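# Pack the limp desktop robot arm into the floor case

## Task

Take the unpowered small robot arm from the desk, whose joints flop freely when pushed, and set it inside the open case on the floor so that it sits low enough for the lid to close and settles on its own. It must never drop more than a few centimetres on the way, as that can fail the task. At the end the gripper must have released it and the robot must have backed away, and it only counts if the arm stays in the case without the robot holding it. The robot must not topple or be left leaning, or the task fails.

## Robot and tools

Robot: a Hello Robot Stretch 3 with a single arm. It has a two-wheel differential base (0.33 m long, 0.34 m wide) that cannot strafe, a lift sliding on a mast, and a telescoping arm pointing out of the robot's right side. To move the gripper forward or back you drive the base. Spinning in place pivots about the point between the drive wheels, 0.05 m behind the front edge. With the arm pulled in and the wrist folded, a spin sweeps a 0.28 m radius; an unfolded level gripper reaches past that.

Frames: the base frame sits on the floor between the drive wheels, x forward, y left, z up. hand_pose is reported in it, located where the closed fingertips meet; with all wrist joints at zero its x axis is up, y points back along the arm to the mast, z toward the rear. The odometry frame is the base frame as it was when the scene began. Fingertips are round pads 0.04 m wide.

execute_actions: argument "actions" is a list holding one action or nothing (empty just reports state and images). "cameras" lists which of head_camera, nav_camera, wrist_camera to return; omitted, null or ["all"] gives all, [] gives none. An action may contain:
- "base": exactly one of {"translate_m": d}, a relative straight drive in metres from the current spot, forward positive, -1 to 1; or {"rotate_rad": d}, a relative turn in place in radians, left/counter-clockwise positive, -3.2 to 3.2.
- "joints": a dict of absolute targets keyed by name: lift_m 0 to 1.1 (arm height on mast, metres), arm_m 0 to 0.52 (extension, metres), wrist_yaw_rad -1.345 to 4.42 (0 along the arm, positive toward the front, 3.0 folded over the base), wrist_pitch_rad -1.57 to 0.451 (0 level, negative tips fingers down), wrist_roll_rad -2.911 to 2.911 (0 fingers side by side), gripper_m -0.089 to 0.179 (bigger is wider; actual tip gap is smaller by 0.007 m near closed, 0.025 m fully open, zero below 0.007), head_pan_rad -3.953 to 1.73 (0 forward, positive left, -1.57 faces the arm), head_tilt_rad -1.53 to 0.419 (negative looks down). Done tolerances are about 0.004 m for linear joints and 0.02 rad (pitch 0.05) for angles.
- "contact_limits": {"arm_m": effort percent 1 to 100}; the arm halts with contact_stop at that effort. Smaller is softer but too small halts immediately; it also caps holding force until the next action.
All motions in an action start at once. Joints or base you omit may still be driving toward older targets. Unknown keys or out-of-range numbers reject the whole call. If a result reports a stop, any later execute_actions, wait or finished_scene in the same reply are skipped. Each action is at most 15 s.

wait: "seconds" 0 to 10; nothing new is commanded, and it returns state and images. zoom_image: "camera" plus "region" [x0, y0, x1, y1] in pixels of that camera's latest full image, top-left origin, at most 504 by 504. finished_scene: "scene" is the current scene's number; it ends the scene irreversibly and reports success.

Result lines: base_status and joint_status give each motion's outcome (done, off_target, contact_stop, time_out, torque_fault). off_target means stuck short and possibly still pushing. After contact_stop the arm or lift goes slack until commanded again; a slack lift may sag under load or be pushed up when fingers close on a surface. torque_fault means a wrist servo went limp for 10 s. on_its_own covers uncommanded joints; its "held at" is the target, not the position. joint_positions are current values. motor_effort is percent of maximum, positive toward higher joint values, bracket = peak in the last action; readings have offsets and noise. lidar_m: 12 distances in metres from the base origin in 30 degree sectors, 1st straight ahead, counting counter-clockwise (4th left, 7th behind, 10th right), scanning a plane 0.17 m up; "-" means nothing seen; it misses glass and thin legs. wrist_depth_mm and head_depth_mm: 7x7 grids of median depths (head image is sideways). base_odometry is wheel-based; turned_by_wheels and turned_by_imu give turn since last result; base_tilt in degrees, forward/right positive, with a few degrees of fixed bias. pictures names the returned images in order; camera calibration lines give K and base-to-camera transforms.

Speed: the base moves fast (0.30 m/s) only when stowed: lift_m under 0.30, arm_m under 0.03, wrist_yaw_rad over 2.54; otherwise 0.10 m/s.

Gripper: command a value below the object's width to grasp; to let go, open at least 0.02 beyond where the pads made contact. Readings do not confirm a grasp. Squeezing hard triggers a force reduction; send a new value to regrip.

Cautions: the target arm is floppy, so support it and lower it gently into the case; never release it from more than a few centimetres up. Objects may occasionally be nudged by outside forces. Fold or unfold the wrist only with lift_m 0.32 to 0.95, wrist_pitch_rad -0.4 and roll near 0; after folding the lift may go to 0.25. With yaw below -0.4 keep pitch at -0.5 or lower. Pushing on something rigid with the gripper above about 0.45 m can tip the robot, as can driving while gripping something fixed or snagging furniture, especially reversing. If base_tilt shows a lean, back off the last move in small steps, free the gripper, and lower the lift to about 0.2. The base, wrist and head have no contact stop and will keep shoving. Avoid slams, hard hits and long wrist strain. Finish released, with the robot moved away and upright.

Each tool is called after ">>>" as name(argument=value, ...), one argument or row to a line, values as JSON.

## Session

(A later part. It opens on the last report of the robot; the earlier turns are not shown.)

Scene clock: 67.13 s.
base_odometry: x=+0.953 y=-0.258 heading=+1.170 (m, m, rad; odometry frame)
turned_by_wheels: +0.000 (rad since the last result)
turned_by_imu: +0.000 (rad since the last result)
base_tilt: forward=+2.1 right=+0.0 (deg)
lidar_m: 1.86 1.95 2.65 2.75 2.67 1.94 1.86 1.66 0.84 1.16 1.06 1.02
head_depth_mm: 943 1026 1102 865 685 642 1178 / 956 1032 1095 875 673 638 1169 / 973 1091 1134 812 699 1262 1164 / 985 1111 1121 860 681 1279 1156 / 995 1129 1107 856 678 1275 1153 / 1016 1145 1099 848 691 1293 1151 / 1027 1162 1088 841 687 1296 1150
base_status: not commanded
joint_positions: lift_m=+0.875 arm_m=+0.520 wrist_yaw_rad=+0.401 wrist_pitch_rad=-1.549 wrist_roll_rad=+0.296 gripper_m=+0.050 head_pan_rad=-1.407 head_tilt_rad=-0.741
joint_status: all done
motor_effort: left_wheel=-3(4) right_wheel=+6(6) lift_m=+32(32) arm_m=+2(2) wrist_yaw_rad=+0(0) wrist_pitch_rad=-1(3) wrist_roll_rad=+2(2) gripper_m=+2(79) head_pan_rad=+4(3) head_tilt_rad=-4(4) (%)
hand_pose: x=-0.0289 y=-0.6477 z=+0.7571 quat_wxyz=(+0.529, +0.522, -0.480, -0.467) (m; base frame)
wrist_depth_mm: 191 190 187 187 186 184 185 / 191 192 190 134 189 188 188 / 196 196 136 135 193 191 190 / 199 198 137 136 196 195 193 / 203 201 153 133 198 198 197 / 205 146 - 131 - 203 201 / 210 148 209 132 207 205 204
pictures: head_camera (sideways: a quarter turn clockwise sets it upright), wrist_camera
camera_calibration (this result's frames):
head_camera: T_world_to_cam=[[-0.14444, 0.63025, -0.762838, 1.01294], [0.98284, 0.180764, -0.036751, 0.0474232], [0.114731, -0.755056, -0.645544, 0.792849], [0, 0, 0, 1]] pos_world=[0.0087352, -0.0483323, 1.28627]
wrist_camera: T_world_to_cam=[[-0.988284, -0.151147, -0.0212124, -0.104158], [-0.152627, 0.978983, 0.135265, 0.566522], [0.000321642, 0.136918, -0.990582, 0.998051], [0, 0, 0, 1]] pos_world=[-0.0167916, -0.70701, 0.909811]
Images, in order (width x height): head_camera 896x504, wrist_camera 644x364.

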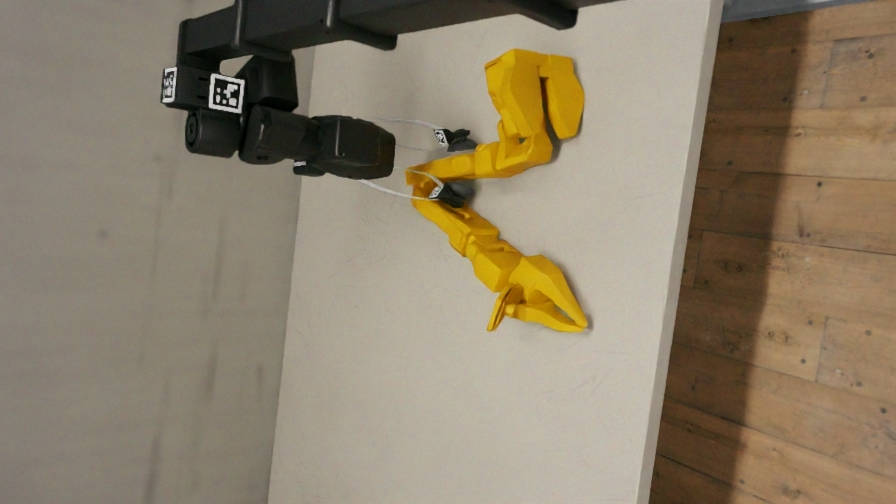

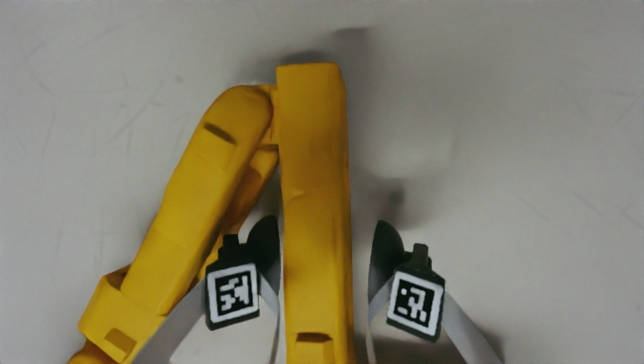

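>>> execute_actions(
  actions=[
    {"joints":{"lift_m":0.865,"arm_m":0.492}},
  ],
  cameras=[],
)

>>> execute_actions(
  actions=[
    {"joints":{"gripper_m":-0.021}},
  ],
  cameras=["wrist_camera"],
)

>>> execute_actions(
  actions=[
    {"joints":{"lift_m":0.94}},
  ],
  cameras=["wrist_camera"],
)

>>> execute_actions(
  actions=[
    {"joints":{"wrist_pitch_rad":-0.65,"arm_m":0.3,"wrist_roll_rad":0.5,"lift_m":1.0}},
  ],
  cameras=["head_camera","wrist_camera"],
)

Scene clock: 73.50 s.
base_odometry: x=+0.953 y=-0.258 heading=+1.170 (m, m, rad; odometry frame)
turned_by_wheels: +0.000 (rad since the last result)
turned_by_imu: +0.001 (rad since the last result)
base_tilt: forward=+2.1 right=+0.0 (deg)
lidar_m: 1.86 1.95 2.65 2.74 2.67 1.94 1.87 1.66 0.84 1.16 1.07 1.02
head_depth_mm: 944 1039 - 851 692 642 1177 / 956 1039 1054 875 673 638 1172 / 972 1085 1152 804 698 1260 1163 / 984 1107 1120 860 684 1282 1163 / 998 1125 1112 856 679 1277 1158 / 1015 1147 1101 849 689 1302 1150 / 1029 1168 1087 843 687 1291 1145
base_status: not commanded
joint_positions: lift_m=+0.865 arm_m=+0.492 wrist_yaw_rad=+0.401 wrist_pitch_rad=-1.549 wrist_roll_rad=+0.296 gripper_m=+0.050 head_pan_rad=-1.407 head_tilt_rad=-0.741
joint_status: all done
motor_effort: left_wheel=-3(3) right_wheel=+4(5) lift_m=+30(29) arm_m=-2(5) wrist_yaw_rad=-1(1) wrist_pitch_rad=+0(1) wrist_roll_rad=+2(2) gripper_m=+1(2) head_pan_rad=+3(4) head_tilt_rad=-4(3) (%)
hand_pose: x=-0.0289 y=-0.6202 z=+0.7472 quat_wxyz=(+0.529, +0.522, -0.480, -0.467) (m; base frame)
wrist_depth_mm: 179 179 126 121 177 176 174 / 182 182 122 121 180 179 178 / 186 184 130 122 181 181 181 / 188 133 163 119 184 185 184 / 193 134 174 118 189 189 187 / 196 135 - 118 - 191 189 / 138 152 197 120 196 195 193
pictures: none
No camera images: the call's "cameras" was empty. Leave "cameras" out to get every camera's image.

Scene clock: 74.70 s.
base_odometry: x=+0.953 y=-0.258 heading=+1.170 (m, m, rad; odometry frame)
turned_by_wheels: +0.000 (rad since the last result)
turned_by_imu: +0.000 (rad since the last result)
base_tilt: forward=+2.0 right=+0.0 (deg)
lidar_m: 1.86 1.95 2.65 2.75 2.67 1.94 1.87 1.66 0.84 1.16 1.07 1.02
head_depth_mm: 946 1037 - 853 692 643 1175 / 958 1042 1054 872 669 639 1172 / 968 1088 1151 800 687 1264 1161 / 982 1109 1118 861 692 1286 1161 / 998 1130 1110 852 677 1276 1152 / 1010 1144 1102 850 691 1298 1150 / 1031 1168 1082 842 687 1292 1148
base_status: not commanded
joint_positions: lift_m=+0.865 arm_m=+0.492 wrist_yaw_rad=+0.402 wrist_pitch_rad=-1.549 wrist_roll_rad=+0.296 gripper_m=-0.020 head_pan_rad=-1.407 head_tilt_rad=-0.741
joint_status: all done
motor_effort: left_wheel=-2(4) right_wheel=+2(6) lift_m=+31(32) arm_m=-2(3) wrist_yaw_rad=-1(2) wrist_pitch_rad=-1(1) wrist_roll_rad=+2(2) gripper_m=-22(95) head_pan_rad=+4(3) head_tilt_rad=-4(4) (%)
hand_pose: x=-0.0289 y=-0.6203 z=+0.7472 quat_wxyz=(+0.529, +0.522, -0.479, -0.466) (m; base frame)
wrist_depth_mm: 180 179 126 121 177 176 174 / 182 182 121 121 178 178 177 / 186 184 126 121 182 181 181 / 188 132 161 118 185 184 184 / 191 134 188 118 190 186 186 / 195 136 193 117 192 191 191 / 137 186 197 120 198 194 193
pictures: wrist_camera
camera_calibration (this result's frames):
wrist_camera: T_world_to_cam=[[-0.988026, -0.152822, -0.0212103, -0.101295], [-0.154287, 0.978722, 0.135273, 0.540855], [0.0000862989, 0.136926, -0.990581, 0.984411], [0, 0, 0, 1]] pos_world=[-0.0167202, -0.679618, 0.899828]
Images, in order (width x height): wrist_camera 644x364.

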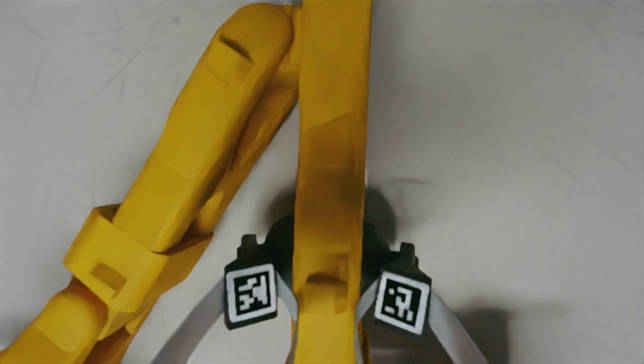

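Scene clock: 76.20 s.
base_odometry: x=+0.953 y=-0.258 heading=+1.170 (m, m, rad; odometry frame)
turned_by_wheels: +0.000 (rad since the last result)
turned_by_imu: +0.000 (rad since the last result)
base_tilt: forward=+1.9 right=+0.0 (deg)
lidar_m: 1.87 1.96 2.65 2.75 2.67 1.94 1.87 1.66 0.84 1.16 1.07 1.02
head_depth_mm: 932 - 1135 881 713 641 1175 / 950 - 1094 875 672 638 1169 / 971 1088 1127 758 704 1262 1165 / 985 1111 1123 735 699 1282 1159 / 997 1127 1111 825 694 1274 1158 / 1013 1145 1099 848 691 1296 1151 / 1031 1168 1090 843 688 1287 1148
base_status: not commanded
joint_positions: lift_m=+0.940 arm_m=+0.492 wrist_yaw_rad=+0.401 wrist_pitch_rad=-1.540 wrist_roll_rad=+0.296 gripper_m=-0.017 head_pan_rad=-1.407 head_tilt_rad=-0.741
joint_status: all done
motor_effort: left_wheel=-2(3) right_wheel=+3(3) lift_m=+47(50) arm_m=-2(2) wrist_yaw_rad=-1(2) wrist_pitch_rad=-6(7) wrist_roll_rad=+2(2) gripper_m=-20(22) head_pan_rad=+3(4) head_tilt_rad=-3(3) (%)
hand_pose: x=-0.0279 y=-0.6225 z=+0.8214 quat_wxyz=(+0.530, +0.521, -0.483, -0.463) (m; base frame)
wrist_depth_mm: 253 252 107 108 248 245 246 / 259 257 109 111 250 250 248 / 260 260 117 114 255 256 253 / 267 126 261 114 260 259 259 / 269 131 266 115 264 262 265 / 140 149 271 119 267 266 265 / 141 274 275 126 273 270 271
pictures: wrist_camera
camera_calibration (this result's frames):
wrist_camera: T_world_to_cam=[[-0.988178, -0.1515, -0.0234981, -0.0964088], [-0.153262, 0.980077, 0.126335, 0.541303], [0.00389029, 0.128442, -0.991709, 1.05403], [0, 0, 0, 1]] pos_world=[-0.0164083, -0.680507, 0.974638]
Images, in order (width x height): wrist_camera 644x364.

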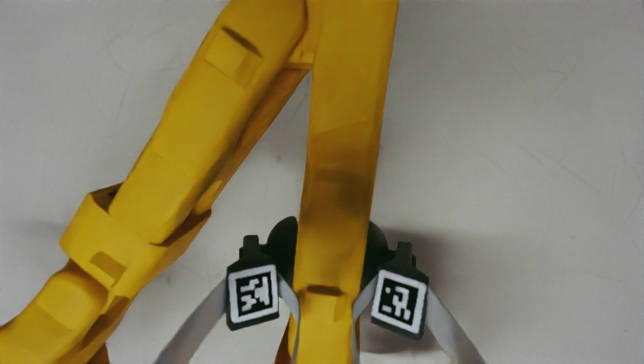

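Scene clock: 78.87 s.
base_odometry: x=+0.953 y=-0.258 heading=+1.170 (m, m, rad; odometry frame)
turned_by_wheels: +0.000 (rad since the last result)
turned_by_imu: +0.000 (rad since the last result)
base_tilt: forward=+2.0 right=+0.0 (deg)
lidar_m: 1.86 1.95 2.66 2.75 2.67 1.94 1.86 1.67 0.84 1.16 1.07 1.02
head_depth_mm: 915 - 1129 883 712 642 1177 / 944 - 1057 874 709 639 1167 / 969 1051 1003 622 703 1262 1160 / 983 1101 800 808 700 1285 1161 / 998 1129 1105 800 696 1281 1151 / 1013 1144 1097 820 693 1298 1148 / 1030 1166 1086 846 688 1296 1151
base_status: not commanded
joint_positions: lift_m=+1.000 arm_m=+0.300 wrist_yaw_rad=+0.400 wrist_pitch_rad=-0.706 wrist_roll_rad=+0.488 gripper_m=-0.017 head_pan_rad=-1.407 head_tilt_rad=-0.741
joint_status: wrist_pitch_rad off_target (ended at -0.706, target -0.650); the others done
motor_effort: left_wheel=-2(3) right_wheel=+3(4) lift_m=+47(50) arm_m=-3(0) wrist_yaw_rad=-1(1) wrist_pitch_rad=+31(32) wrist_roll_rad=+6(6) gripper_m=-20(21) head_pan_rad=+4(4) head_tilt_rad=-4(3) (%)
hand_pose: x=+0.0483 y=-0.6105 z=+0.9536 quat_wxyz=(+0.533, +0.334, -0.752, -0.195) (m; base frame)
wrist_depth_mm: 705 694 119 117 639 587 507 / 818 808 116 119 589 514 461 / 938 810 119 121 512 463 406 / 821 683 125 120 457 418 376 / 690 598 129 120 424 377 347 / 582 131 131 121 368 348 324 / 512 137 404 125 345 321 297
pictures: head_camera (sideways: a quarter turn clockwise sets it upright), wrist_camera
camera_calibration (this result's frames):
head_camera: T_world_to_cam=[[-0.144442, 0.630249, -0.762838, 1.01294], [0.982839, 0.180767, -0.036751, 0.0474232], [0.114734, -0.755056, -0.645544, 0.792849], [0, 0, 0, 1]] pos_world=[0.00873536, -0.0483323, 1.28627]
wrist_camera: T_world_to_cam=[[-0.935949, -0.108487, -0.335006, 0.304611], [0.113714, 0.807273, -0.579119, 1.07885], [0.333268, -0.580121, -0.743231, 0.497858], [0, 0, 0, 1]] pos_world=[-0.00350049, -0.549066, 1.09686]
Images, in order (width x height): head_camera 896x504, wrist_camera 644x364.

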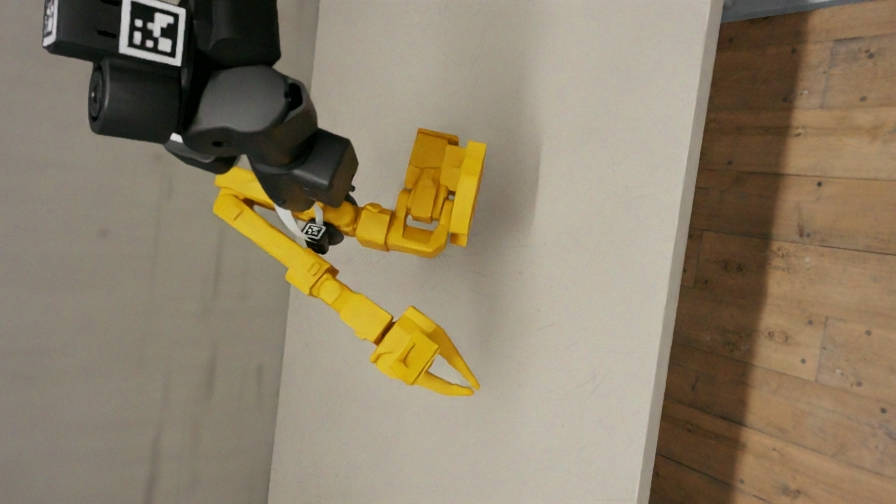

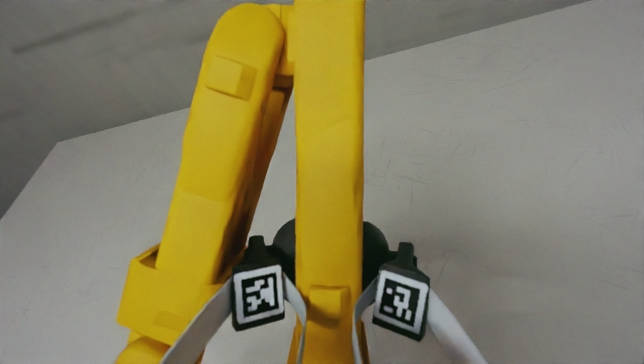

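>>> execute_actions(
  actions=[
    {"joints":{"wrist_pitch_rad":-1.4,"arm_m":0.4,"head_pan_rad":1.6,"head_tilt_rad":-0.5}},
  ],
)

Scene clock: 82.13 s.
base_odometry: x=+0.953 y=-0.258 heading=+1.170 (m, m, rad; odometry frame)
turned_by_wheels: +0.000 (rad since the last result)
turned_by_imu: +0.000 (rad since the last result)
base_tilt: forward=+2.0 right=+0.0 (deg)
lidar_m: 1.86 1.95 2.65 2.74 2.67 1.94 1.87 1.66 0.84 1.16 1.07 1.02
head_depth_mm: 3057 3349 3642 2878 2073 1614 1328 / 3050 3333 3700 2852 2042 1609 1317 / 3060 3336 3586 2747 2032 1586 1313 / 3064 3278 3584 2792 2022 1582 1303 / 3044 3318 3616 2800 2020 1575 1296 / 3061 3333 3551 2750 2006 1575 1295 / 3053 3291 3563 2877 - - 1254
base_status: not commanded
joint_positions: lift_m=+1.000 arm_m=+0.400 wrist_yaw_rad=+0.400 wrist_pitch_rad=-1.397 wrist_roll_rad=+0.492 gripper_m=-0.017 head_pan_rad=+1.593 head_tilt_rad=-0.507
joint_status: all done
motor_effort: left_wheel=-3(3) right_wheel=+3(3) lift_m=+47(47) arm_m=+3(2) wrist_yaw_rad=+0(0) wrist_pitch_rad=-2(30) wrist_roll_rad=+4(6) gripper_m=-19(20) head_pan_rad=+4(54) head_tilt_rad=+1(14) (%)
hand_pose: x=-0.0136 y=-0.5637 z=+0.8817 quat_wxyz=(+0.495, +0.454, -0.578, -0.463) (m; base frame)
wrist_depth_mm: 360 355 119 117 322 319 307 / 354 350 116 118 321 312 307 / 354 346 118 120 320 312 306 / 352 349 125 119 315 313 308 / 350 347 130 120 316 311 308 / 353 131 130 121 315 310 307 / 346 135 330 126 317 310 303
pictures: head_camera (sideways: a quarter turn clockwise sets it upright), nav_camera (sideways: a quarter turn counterclockwise sets it upright), wrist_camera
camera_calibration (this result's frames):
head_camera: T_world_to_cam=[[0.0494782, -0.449893, -0.891711, 1.17979], [-0.99873, -0.0307819, -0.039886, 0.0636039], [-0.00950415, 0.892552, -0.450844, 0.540297], [0, 0, 0, 1]] pos_world=[0.0102845, 0.0504929, 1.29816]
nav_camera: T_world_to_cam=[[0.0188375, 0.502998, 0.864082, -1.08175], [0.999793, -0.0160972, -0.0124256, 0.0599539], [0.00765925, 0.864138, -0.503197, 0.61315], [0, 0, 0, 1]] pos_world=[-0.0442603, 0.015237, 1.244]
wrist_camera: T_world_to_cam=[[-0.995281, 0.0361176, -0.0900664, 0.0924268], [0.03636, 0.999338, -0.00105167, 0.603985], [0.0899688, -0.00432152, -0.995935, 1.03629], [0, 0, 0, 1]] pos_world=[-0.0232043, -0.602446, 1.04104]
Images, in order (width x height): head_camera 896x504, nav_camera 672x504, wrist_camera 644x364.

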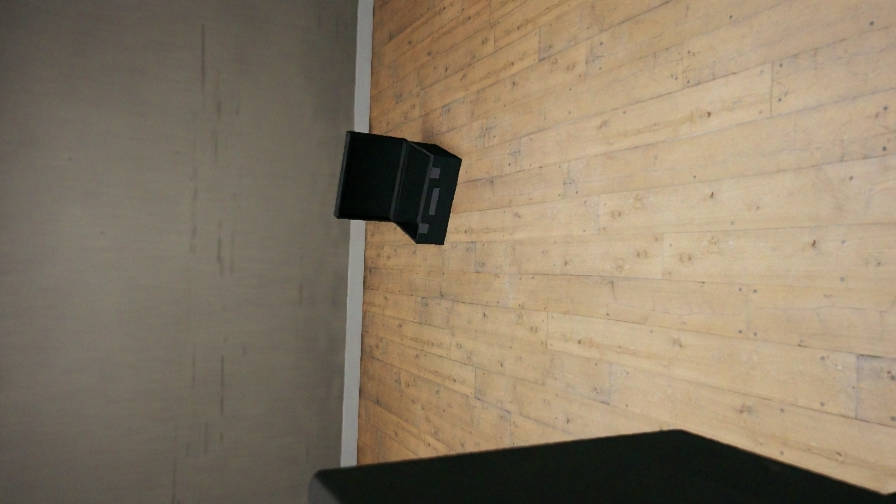

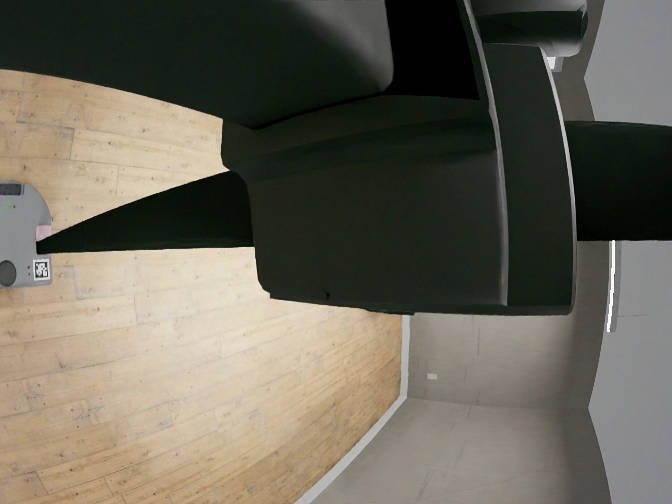

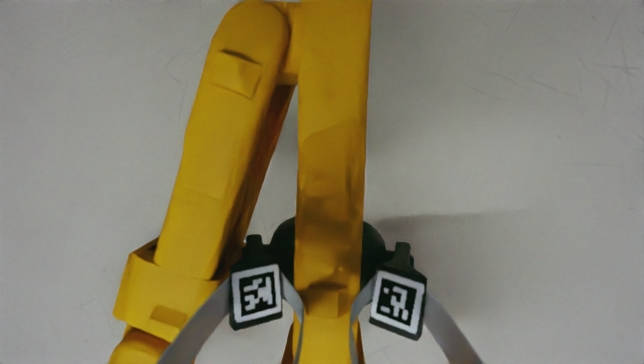

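>>> execute_actions(
  actions=[
    {"base":{"rotate_rad":1.515},"joints":{"wrist_roll_rad":1.65,"wrist_pitch_rad":-1.55,"arm_m":0.15,"head_pan_rad":-0.1,"head_tilt_rad":-0.8}},
  ],
  cameras=["wrist_camera"],
)

>>> execute_actions(
  actions=[
    {"base":{"translate_m":1.0}},
  ],
  cameras=[],
)

>>> execute_actions(
  actions=[
    {"base":{"translate_m":0.75},"joints":{"lift_m":0.5}},
  ],
)

Scene clock: 91.23 s.
base_odometry: x=+0.953 y=-0.258 heading=+2.685 (m, m, rad; odometry frame)
turned_by_wheels: +1.515 (rad since the last result)
turned_by_imu: +1.523 (rad since the last result)
base_tilt: forward=+2.1 right=+0.0 (deg)
lidar_m: 2.75 2.83 1.98 1.87 1.77 0.84 1.16 1.19 1.02 1.86 1.93 2.52
head_depth_mm: 3316 3282 2436 1894 1567 1336 1160 / 3312 3290 2402 1893 1552 1322 1153 / 3260 3256 2378 1863 1547 1312 1145 / 3177 2737 2347 1850 1539 1306 1142 / 3132 2816 2330 1843 1516 1302 1136 / 3127 3111 2311 1830 1516 1294 1135 / 3042 3079 2291 1816 1512 1289 1123
base_status: done
joint_positions: lift_m=+1.000 arm_m=+0.150 wrist_yaw_rad=+0.400 wrist_pitch_rad=-1.546 wrist_roll_rad=+1.643 gripper_m=-0.017 head_pan_rad=-0.093 head_tilt_rad=-0.790
joint_status: all done
motor_effort: left_wheel=-3(7) right_wheel=+4(9) lift_m=+47(47) arm_m=-3(4) wrist_yaw_rad=+0(1) wrist_pitch_rad=-2(9) wrist_roll_rad=+3(6) gripper_m=-19(19) head_pan_rad=-4(54) head_tilt_rad=-3(17) (%)
hand_pose: x=-0.0285 y=-0.2787 z=+0.8815 quat_wxyz=(+0.113, +0.117, -0.706, -0.689) (m; base frame)
wrist_depth_mm: - - 114 114 961 965 950 / - - 114 116 - - - / - - 117 119 - - - / - - 126 117 - - - / - - 133 119 - - - / - 133 133 120 - - - / - 138 - 126 - - -
pictures: wrist_camera
camera_calibration (this result's frames):
wrist_camera: T_world_to_cam=[[-0.365036, 0.9301, -0.0407866, 0.291006], [0.917233, 0.3668, 0.155377, 0.030722], [0.159476, 0.0193073, -0.987013, 1.03936], [0, 0, 0, 1]] pos_world=[-0.0877053, -0.302001, 1.03296]
Images, in order (width x height): wrist_camera 644x364.

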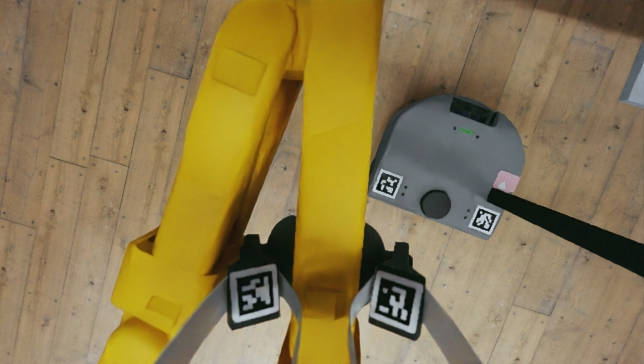

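Scene clock: 102.47 s.
base_odometry: x=+0.055 y=+0.184 heading=+2.685 (m, m, rad; odometry frame)
turned_by_wheels: +0.000 (rad since the last result)
turned_by_imu: -0.002 (rad since the last result)
base_tilt: forward=+2.0 right=-0.1 (deg)
lidar_m: 1.75 2.64 2.05 1.93 1.97 2.28 1.78 1.83 1.93 1.82 1.86 2.42
head_depth_mm: 2399 2783 2415 1902 1564 1332 1159 / 2360 2707 2370 1894 1551 1319 1156 / 2353 2645 2198 1871 1543 1317 1146 / 2289 2569 2052 1842 1540 1306 1142 / 2268 2546 2133 1836 1524 1303 1134 / 2210 2513 2301 1834 1514 1295 1134 / 2187 2462 2282 1809 1508 1291 1126
base_status: done
joint_positions: lift_m=+1.000 arm_m=+0.150 wrist_yaw_rad=+0.400 wrist_pitch_rad=-1.546 wrist_roll_rad=+1.643 gripper_m=-0.017 head_pan_rad=-0.093 head_tilt_rad=-0.790
joint_status: not commanded
motor_effort: left_wheel=-3(4) right_wheel=+4(8) lift_m=+47(47) arm_m=-3(3) wrist_yaw_rad=+0(0) wrist_pitch_rad=-2(2) wrist_roll_rad=+3(3) gripper_m=-19(19) head_pan_rad=-5(5) head_tilt_rad=-4(5) (%)
hand_pose: x=-0.0286 y=-0.2787 z=+0.8815 quat_wxyz=(+0.114, +0.117, -0.706, -0.689) (m; base frame)
wrist_depth_mm: - - 114 113 988 - 947 / - - 113 115 944 986 993 / - - 117 118 - 990 - / - - 125 118 - - - / - - 132 118 - - - / - 133 133 120 - - - / - 138 - 126 - - -
pictures: none
No camera images: the call's "cameras" was empty. Leave "cameras" out to get every camera's image.

Scene clock: 111.00 s.
base_odometry: x=-0.618 y=+0.515 heading=+2.684 (m, m, rad; odometry frame)
turned_by_wheels: +0.000 (rad since the last result)
turned_by_imu: -0.001 (rad since the last result)
base_tilt: forward=+1.8 right=-0.1 (deg)
lidar_m: 1.08 1.89 2.11 1.98 2.02 2.65 2.52 2.52 1.87 1.77 1.81 1.04
head_depth_mm: 1702 1951 2245 1899 1565 1333 1159 / 1671 1928 2193 1885 1547 1321 1154 / 1653 1896 2150 1465 1486 1311 1150 / 1614 1831 2114 1486 1502 1305 1144 / 1593 1804 2077 1797 1487 1302 1138 / 1566 1767 2062 1820 1523 1290 1133 / 1545 1747 2009 1812 1510 1290 1132
base_status: done
joint_positions: lift_m=+0.500 arm_m=+0.150 wrist_yaw_rad=+0.400 wrist_pitch_rad=-1.547 wrist_roll_rad=+1.644 gripper_m=-0.017 head_pan_rad=-0.093 head_tilt_rad=-0.790
joint_status: all done
motor_effort: left_wheel=-3(5) right_wheel=+3(8) lift_m=+36(40) arm_m=-3(3) wrist_yaw_rad=+0(0) wrist_pitch_rad=-2(2) wrist_roll_rad=+3(3) gripper_m=-19(19) head_pan_rad=-4(4) head_tilt_rad=-4(4) (%)
hand_pose: x=-0.0286 y=-0.2785 z=+0.3819 quat_wxyz=(+0.114, +0.117, -0.706, -0.690) (m; base frame)
wrist_depth_mm: 538 526 114 113 505 502 493 / 535 552 114 115 519 502 - / 556 540 118 118 522 - - / 578 570 125 117 546 - - / 582 559 133 118 - - - / 594 133 133 120 - - - / 615 137 605 126 580 575 572
pictures: head_camera (sideways: a quarter turn clockwise sets it upright), nav_camera (sideways: a quarter turn counterclockwise sets it upright), wrist_camera
camera_calibration (this result's frames):
head_camera: T_world_to_cam=[[-0.682533, 0.0238895, -0.730464, 0.974027], [0.0732389, 0.99667, -0.0358376, 0.0517803], [0.727176, -0.0779588, -0.68201, 0.836546], [0, 0, 0, 1]] pos_world=[0.0526979, -0.00966084, 1.28388]
nav_camera: T_world_to_cam=[[0.717735, -0.0969393, 0.689535, -0.858484], [-0.132611, -0.991167, -0.00131022, 0.052388], [0.683572, -0.0904996, -0.724251, 0.896586], [0, 0, 0, 1]] pos_world=[0.0102298, 0.0498452, 1.24138]
wrist_camera: T_world_to_cam=[[-0.364986, 0.930161, -0.0398296, 0.270029], [0.917316, 0.366598, 0.15536, 0.108303], [0.159111, 0.0201677, -0.987055, 0.546503], [0, 0, 0, 1]] pos_world=[-0.0877464, -0.301896, 0.533358]
Images, in order (width x height): head_camera 896x504, nav_camera 672x504, wrist_camera 644x364.

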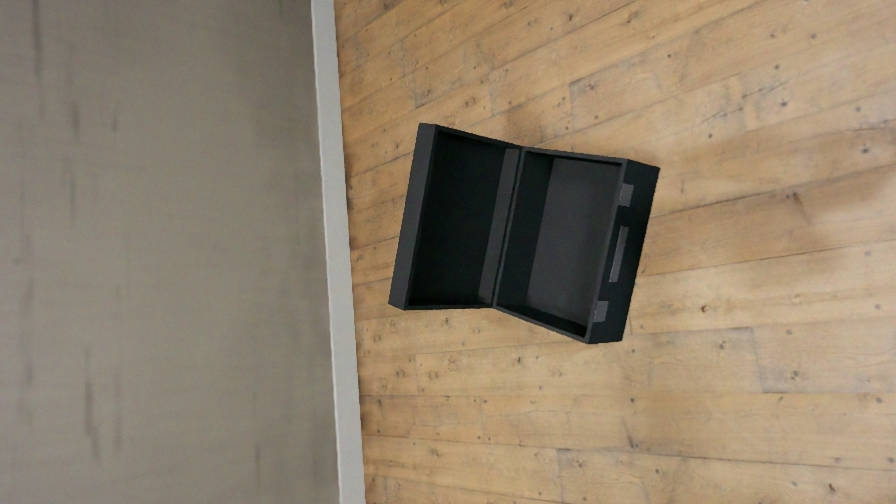

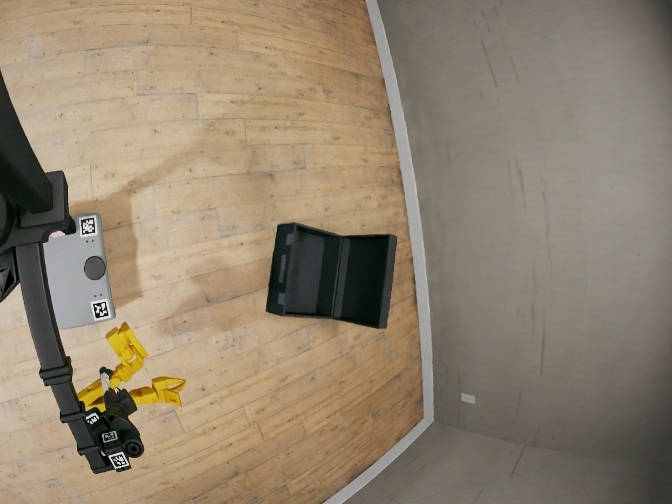

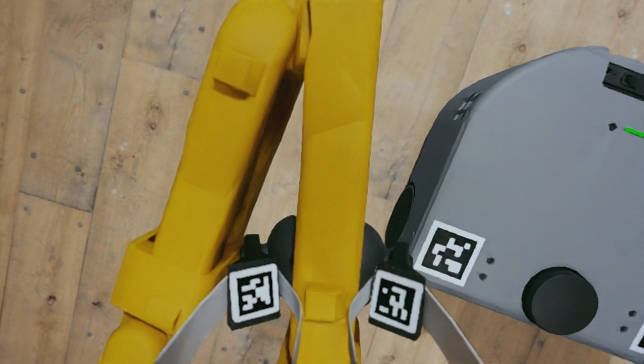

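>>> execute_actions(
  actions=[
    {"base":{"translate_m":0.37}},
  ],
  cameras=[],
)

>>> execute_actions(
  actions=[
    {"base":{"rotate_rad":1.28},"joints":{"head_pan_rad":-1.5,"head_tilt_rad":-1.05,"lift_m":0.42}},
  ],
  cameras=[],
)

>>> execute_actions(
  actions=[
    {"base":{"translate_m":-0.03},"joints":{"arm_m":0.44}},
  ],
  cameras=[],
)

>>> execute_actions(
  actions=[
    {"joints":{"lift_m":0.33}},
  ],
  cameras=["head_camera","wrist_camera"],
)

Scene clock: 120.20 s.
base_odometry: x=-0.950 y=+0.678 heading=+2.684 (m, m, rad; odometry frame)
turned_by_wheels: +0.000 (rad since the last result)
turned_by_imu: +0.000 (rad since the last result)
base_tilt: forward=+1.9 right=-0.2 (deg)
lidar_m: 0.71 1.51 1.97 2.01 2.06 2.67 2.88 2.64 1.84 1.74 1.78 0.71
head_depth_mm: 1354 1556 1841 1899 1556 1330 1157 / 1335 1523 1789 1884 1183 1249 1136 / 1307 1495 1745 1875 1204 1253 1119 / 1289 1467 1715 1856 1227 1270 1119 / 1266 1436 1679 1830 1485 1276 1117 / 1249 1408 1626 1791 1523 1293 1129 / 1224 1383 1597 1769 1508 1283 1126
base_status: done
joint_positions: lift_m=+0.500 arm_m=+0.150 wrist_yaw_rad=+0.400 wrist_pitch_rad=-1.547 wrist_roll_rad=+1.644 gripper_m=-0.017 head_pan_rad=-0.093 head_tilt_rad=-0.790
joint_status: not commanded
motor_effort: left_wheel=-3(4) right_wheel=+3(8) lift_m=+37(37) arm_m=-2(3) wrist_yaw_rad=+0(0) wrist_pitch_rad=-2(2) wrist_roll_rad=+3(3) gripper_m=-18(18) head_pan_rad=-4(5) head_tilt_rad=-4(4) (%)
hand_pose: x=-0.0286 y=-0.2785 z=+0.3819 quat_wxyz=(+0.114, +0.117, -0.706, -0.690) (m; base frame)
wrist_depth_mm: 536 523 115 113 500 501 498 / 548 535 114 116 507 503 - / 560 547 117 118 541 - - / 571 562 125 117 536 - - / 585 566 132 118 - - - / 598 134 133 121 - - - / 611 138 597 125 588 558 566
pictures: none
No camera images: the call's "cameras" was empty. Leave "cameras" out to get every camera's image.

Scene clock: 123.17 s.
base_odometry: x=-0.950 y=+0.678 heading=-2.319 (m, m, rad; odometry frame)
turned_by_wheels: +1.280 (rad since the last result)
turned_by_imu: +1.286 (rad since the last result)
base_tilt: forward=+2.1 right=+0.0 (deg)
lidar_m: 2.02 2.01 2.21 2.89 3.25 2.15 1.76 1.74 0.71 0.71 1.48 1.63
head_depth_mm: 1624 1916 1748 1535 1355 1216 1105 / 1558 1891 1737 1491 1349 1213 1114 / 1498 1833 1727 1288 1358 1185 - / 1460 1754 1725 1305 1345 1187 - / 1413 1694 1705 1322 1283 1144 1088 / 1379 1634 1699 1483 1319 1190 1083 / 1337 1577 1681 1483 1312 1187 1080
base_status: done
joint_positions: lift_m=+0.420 arm_m=+0.150 wrist_yaw_rad=+0.400 wrist_pitch_rad=-1.547 wrist_roll_rad=+1.644 gripper_m=-0.017 head_pan_rad=-1.493 head_tilt_rad=-1.037
joint_status: all done
motor_effort: left_wheel=-3(5) right_wheel=+3(8) lift_m=+37(37) arm_m=-3(3) wrist_yaw_rad=+1(0) wrist_pitch_rad=-2(2) wrist_roll_rad=+3(3) gripper_m=-19(19) head_pan_rad=-5(55) head_tilt_rad=-4(17) (%)
hand_pose: x=-0.0286 y=-0.2785 z=+0.3019 quat_wxyz=(+0.113, +0.117, -0.706, -0.690) (m; base frame)
wrist_depth_mm: 425 424 115 114 426 432 419 / 439 431 113 115 439 429 - / 437 436 117 119 454 - - / 461 444 125 117 463 - - / 454 461 132 118 - - - / 381 133 133 120 - - - / 531 138 511 126 488 485 -
pictures: none
No camera images: the call's "cameras" was empty. Leave "cameras" out to get every camera's image.

Scene clock: 126.53 s.
base_odometry: x=-0.929 y=+0.700 heading=-2.319 (m, m, rad; odometry frame)
turned_by_wheels: +0.000 (rad since the last result)
turned_by_imu: +0.000 (rad since the last result)
base_tilt: forward=+1.9 right=+0.0 (deg)
lidar_m: 2.06 2.03 2.24 2.88 3.26 2.11 1.73 1.71 1.84 0.71 0.72 1.64
head_depth_mm: 1630 1923 1756 1530 1358 1216 1110 / 1579 1897 1746 1519 1355 1221 1116 / 1523 1830 1769 1136 1310 1212 - / 1466 1774 1722 1122 1290 1209 - / 1427 1704 1715 1221 1283 1196 1090 / 1387 1631 1699 1481 1312 1185 1084 / 1351 1577 1681 1480 1313 1186 1084
base_status: done
joint_positions: lift_m=+0.420 arm_m=+0.440 wrist_yaw_rad=+0.400 wrist_pitch_rad=-1.548 wrist_roll_rad=+1.644 gripper_m=-0.017 head_pan_rad=-1.493 head_tilt_rad=-1.037
joint_status: all done
motor_effort: left_wheel=-3(7) right_wheel=+4(6) lift_m=+36(36) arm_m=+3(1) wrist_yaw_rad=+0(0) wrist_pitch_rad=-1(2) wrist_roll_rad=+3(3) gripper_m=-18(19) head_pan_rad=-4(5) head_tilt_rad=-5(5) (%)
hand_pose: x=-0.0287 y=-0.5676 z=+0.3020 quat_wxyz=(+0.113, +0.116, -0.705, -0.690) (m; base frame)
wrist_depth_mm: 180 232 115 113 429 419 418 / 192 258 113 115 380 374 428 / 202 284 118 118 428 378 442 / 217 299 125 117 434 391 448 / 237 280 132 118 451 459 456 / 262 134 133 120 377 477 467 / 286 138 427 125 423 491 485
pictures: none
No camera images: the call's "cameras" was empty. Leave "cameras" out to get every camera's image.

Scene clock: 128.20 s.
base_odometry: x=-0.929 y=+0.700 heading=-2.319 (m, m, rad; odometry frame)
turned_by_wheels: +0.000 (rad since the last result)
turned_by_imu: +0.000 (rad since the last result)
base_tilt: forward=+2.0 right=+0.1 (deg)
lidar_m: 2.05 2.04 2.24 2.88 3.25 2.12 1.72 1.71 1.85 0.47 0.72 1.64
head_depth_mm: 1637 1928 1755 1532 1352 1215 1105 / 1562 1897 1739 1512 1352 1214 1115 / 1519 1825 1736 1171 1320 1221 - / 1472 1770 1719 1198 1270 1207 - / 1436 1705 1713 1231 1281 1200 1086 / 1383 1637 1695 1479 1323 1188 1082 / 1348 1588 1690 1470 1318 1187 1078
base_status: not commanded
joint_positions: lift_m=+0.330 arm_m=+0.440 wrist_yaw_rad=+0.400 wrist_pitch_rad=-1.548 wrist_roll_rad=+1.644 gripper_m=-0.017 head_pan_rad=-1.493 head_tilt_rad=-1.037
joint_status: all done
motor_effort: left_wheel=-3(2) right_wheel=+4(4) lift_m=+36(36) arm_m=+2(3) wrist_yaw_rad=+0(0) wrist_pitch_rad=-1(1) wrist_roll_rad=+3(3) gripper_m=-19(18) head_pan_rad=-4(4) head_tilt_rad=-5(5) (%)
hand_pose: x=-0.0287 y=-0.5676 z=+0.2119 quat_wxyz=(+0.113, +0.116, -0.705, -0.690) (m; base frame)
wrist_depth_mm: 180 216 115 113 235 338 340 / 193 221 114 116 327 278 235 / 202 225 118 118 336 328 247 / 220 230 125 117 343 331 252 / 235 233 133 118 350 294 368 / 243 133 133 120 357 271 370 / 250 138 381 126 373 278 386
pictures: head_camera (sideways: a quarter turn clockwise sets it upright), wrist_camera
camera_calibration (this result's frames):
head_camera: T_world_to_cam=[[-0.104567, 0.834087, -0.541631, 0.724457], [0.994004, 0.105162, -0.0299568, 0.0384968], [0.0319727, -0.541516, -0.840082, 1.04633], [0, 0, 0, 1]] pos_world=[0.00403432, -0.0417026, 1.27255]
wrist_camera: T_world_to_cam=[[-0.364266, 0.93048, -0.0389635, 0.532165], [0.917655, 0.365751, 0.155357, 0.240305], [0.158808, 0.0208363, -0.98709, 0.384948], [0, 0, 0, 1]] pos_world=[-0.0878003, -0.591081, 0.36338]
Images, in order (width x height): head_camera 896x504, wrist_camera 644x364.

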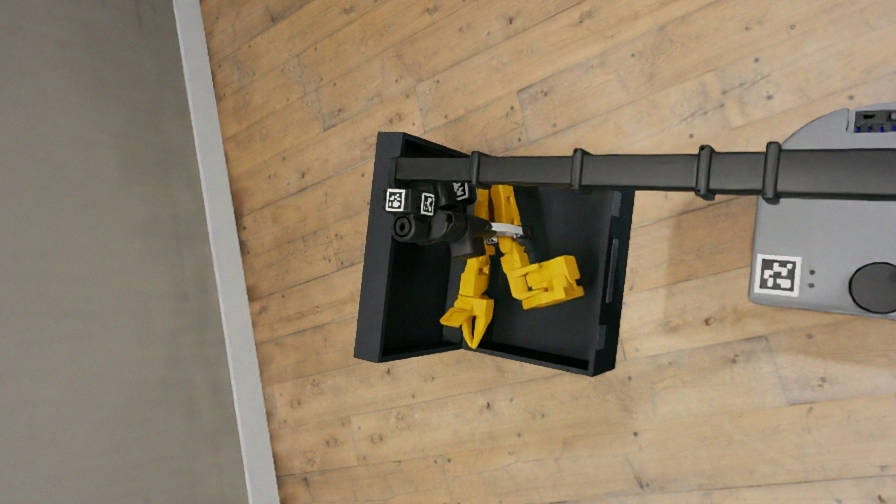

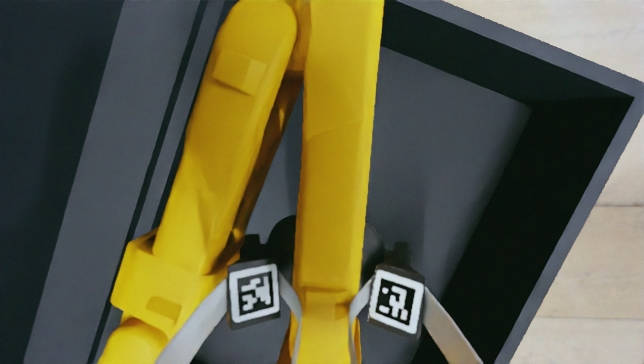

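>>> execute_actions(
  actions=[
    {"joints":{"wrist_roll_rad":1.5,"arm_m":0.44,"lift_m":0.295}},
  ],
  cameras=["head_camera","wrist_camera"],
)

>>> zoom_image(
  camera="head_camera",
  region=[380,150,660,400],
)

Scene clock: 134.93 s.
base_odometry: x=-0.929 y=+0.700 heading=-2.319 (m, m, rad; odometry frame)
turned_by_wheels: +0.000 (rad since the last result)
turned_by_imu: +0.000 (rad since the last result)
base_tilt: forward=+2.1 right=+0.1 (deg)
lidar_m: 2.05 2.04 2.25 2.87 3.25 2.12 1.73 1.72 1.85 0.42 0.72 1.64
head_depth_mm: 1626 1929 1755 1525 1351 1213 1102 / 1561 1889 1733 1513 1346 1215 1114 / 1523 1829 1725 1191 1328 1216 - / 1471 1765 1720 1231 1271 1210 - / 1430 1701 1702 1231 1288 1192 1090 / 1385 1649 1705 1479 1319 1195 1083 / 1351 1589 1682 1476 1319 1184 1078
base_status: not commanded
joint_positions: lift_m=+0.295 arm_m=+0.440 wrist_yaw_rad=+0.400 wrist_pitch_rad=-1.548 wrist_roll_rad=+1.506 gripper_m=-0.017 head_pan_rad=-1.493 head_tilt_rad=-1.037
joint_status: all done
motor_effort: left_wheel=-3(3) right_wheel=+4(4) lift_m=+36(38) arm_m=+3(6) wrist_yaw_rad=+0(0) wrist_pitch_rad=-1(2) wrist_roll_rad=-3(6) gripper_m=-18(19) head_pan_rad=-4(5) head_tilt_rad=-5(5) (%)
hand_pose: x=-0.0288 y=-0.5676 z=+0.1770 quat_wxyz=(+0.162, +0.164, -0.696, -0.680) (m; base frame)
wrist_depth_mm: 172 180 114 113 234 190 302 / 185 185 113 115 294 243 191 / 192 198 117 117 296 299 238 / 195 206 125 117 308 303 242 / 201 209 132 118 314 309 216 / 207 134 134 120 322 272 216 / 223 139 340 125 330 240 345
pictures: head_camera (sideways: a quarter turn clockwise sets it upright), wrist_camera
camera_calibration (this result's frames):
head_camera: T_world_to_cam=[[-0.104567, 0.834087, -0.541631, 0.724457], [0.994004, 0.105162, -0.0299568, 0.0384968], [0.0319727, -0.541516, -0.840082, 1.04633], [0, 0, 0, 1]] pos_world=[0.00403432, -0.0417026, 1.27255]
wrist_camera: T_world_to_cam=[[-0.489276, 0.871274, -0.0386016, 0.49353], [0.858848, 0.489048, 0.152358, 0.314604], [0.151624, 0.0413922, -0.987571, 0.361959], [0, 0, 0, 1]] pos_world=[-0.0836062, -0.598839, 0.328579]
Images, in order (width x height): head_camera 896x504, wrist_camera 644x364.

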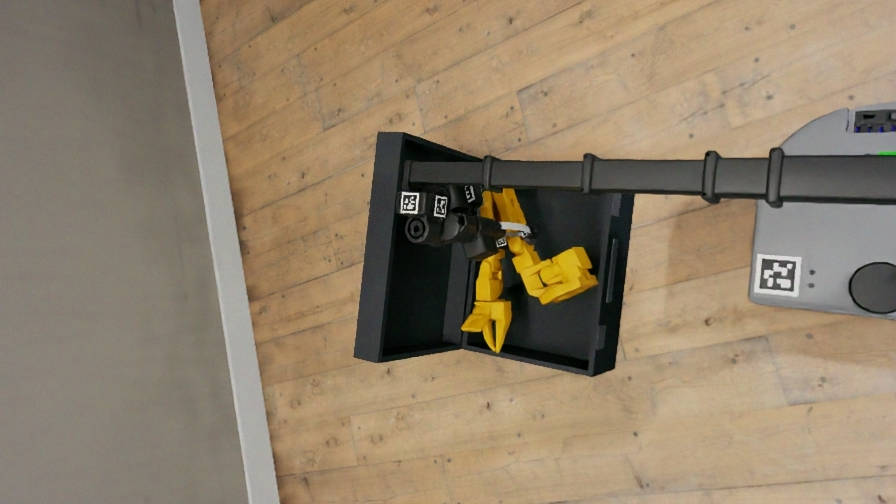

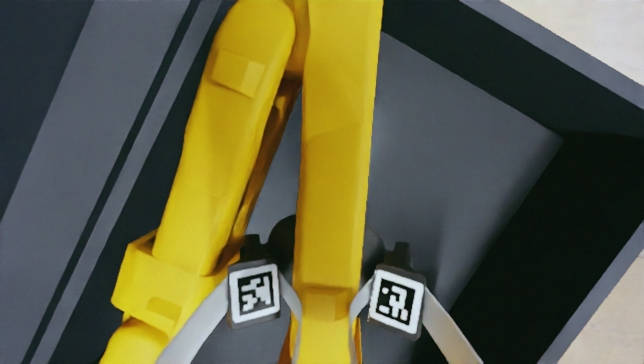

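Region (380, 150, 660, 400) of head_camera's 896x504 image, scaled by 1.800, with more detail than that image has; it fills the top 450 rows of this view, and the rest is white.

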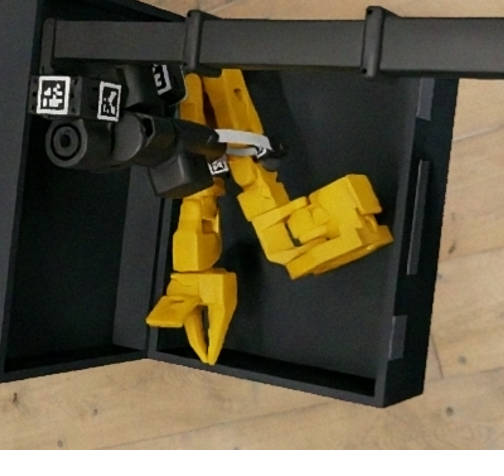

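>>> execute_actions(
  actions=[
    {"base":{"translate_m":-0.01},"joints":{"arm_m":0.447,"lift_m":0.265}},
  ],
  cameras=["head_camera","wrist_camera"],
)

>>> zoom_image(
  camera="head_camera",
  region=[380,150,660,400],
)

Scene clock: 141.33 s.
base_odometry: x=-0.922 y=+0.707 heading=-2.320 (m, m, rad; odometry frame)
turned_by_wheels: +0.000 (rad since the last result)
turned_by_imu: +0.000 (rad since the last result)
base_tilt: forward=+1.9 right=+0.0 (deg)
lidar_m: 2.06 2.05 2.25 2.87 3.23 2.11 1.72 1.71 1.84 0.43 0.72 1.65
head_depth_mm: 1633 1932 1754 1532 1355 1225 1110 / 1574 1899 1743 1523 1348 1214 1116 / 1526 1832 1728 1153 1330 1207 - / 1476 1774 1715 1242 1235 1212 - / 1430 1697 1703 1252 1284 1194 1087 / 1391 1655 1694 1484 1298 1190 1085 / 1352 1596 1675 1471 1320 1183 1084
base_status: done
joint_positions: lift_m=+0.265 arm_m=+0.447 wrist_yaw_rad=+0.400 wrist_pitch_rad=-1.548 wrist_roll_rad=+1.506 gripper_m=-0.017 head_pan_rad=-1.493 head_tilt_rad=-1.037
joint_status: all done
motor_effort: left_wheel=-2(6) right_wheel=+4(5) lift_m=+36(36) arm_m=+3(1) wrist_yaw_rad=+0(0) wrist_pitch_rad=-1(1) wrist_roll_rad=-3(3) gripper_m=-18(19) head_pan_rad=-5(4) head_tilt_rad=-5(4) (%)
hand_pose: x=-0.0288 y=-0.5746 z=+0.1470 quat_wxyz=(+0.162, +0.164, -0.696, -0.680) (m; base frame)
wrist_depth_mm: 153 153 114 112 207 161 276 / 157 159 113 114 264 218 162 / 160 170 116 117 271 270 215 / 162 179 125 117 279 277 249 / 171 180 132 118 279 281 226 / 183 134 134 120 290 284 207 / 202 139 302 126 297 249 191
pictures: head_camera (sideways: a quarter turn clockwise sets it upright), wrist_camera
camera_calibration (this result's frames):
head_camera: T_world_to_cam=[[-0.10455, 0.834094, -0.541624, 0.724448], [0.994006, 0.105142, -0.0299565, 0.0384965], [0.0319609, -0.54151, -0.840087, 1.04634], [0, 0, 0, 1]] pos_world=[0.00403344, -0.0417023, 1.27255]
wrist_camera: T_world_to_cam=[[-0.489492, 0.871153, -0.0386025, 0.498386], [0.858727, 0.489261, 0.152353, 0.322713], [0.151609, 0.0414263, -0.987572, 0.33264], [0, 0, 0, 1]] pos_world=[-0.0835977, -0.605841, 0.298578]
Images, in order (width x height): head_camera 896x504, wrist_camera 644x364.

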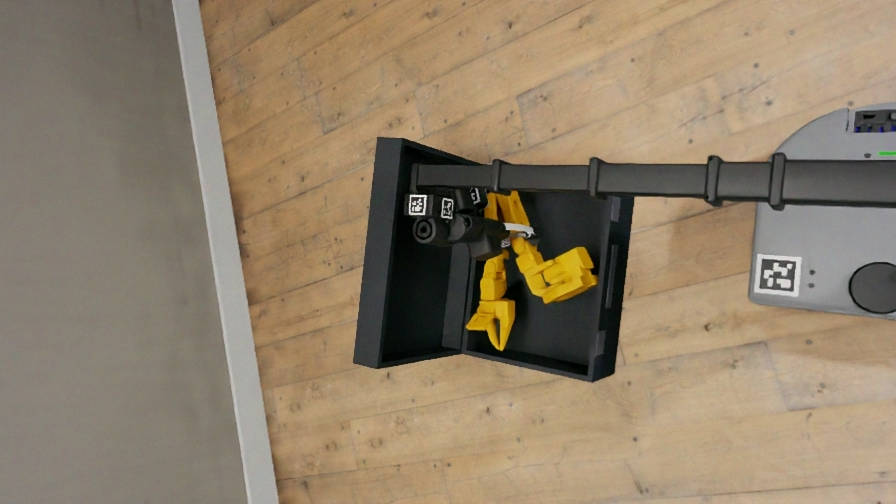

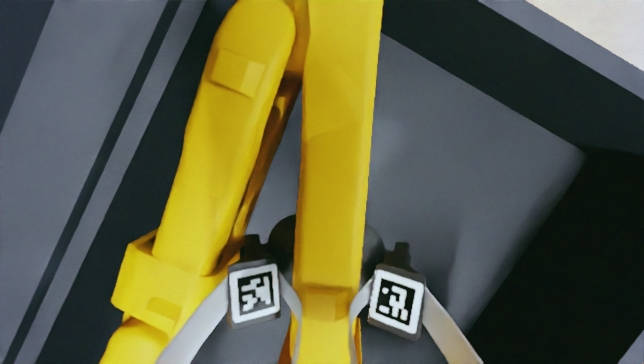

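Region (380, 150, 660, 400) of head_camera's 896x504 image, scaled by 1.800, with more detail than that image has; it fills the top 450 rows of this view, and the rest is white.

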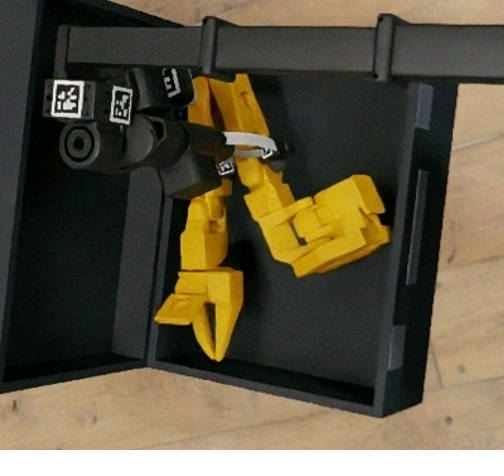

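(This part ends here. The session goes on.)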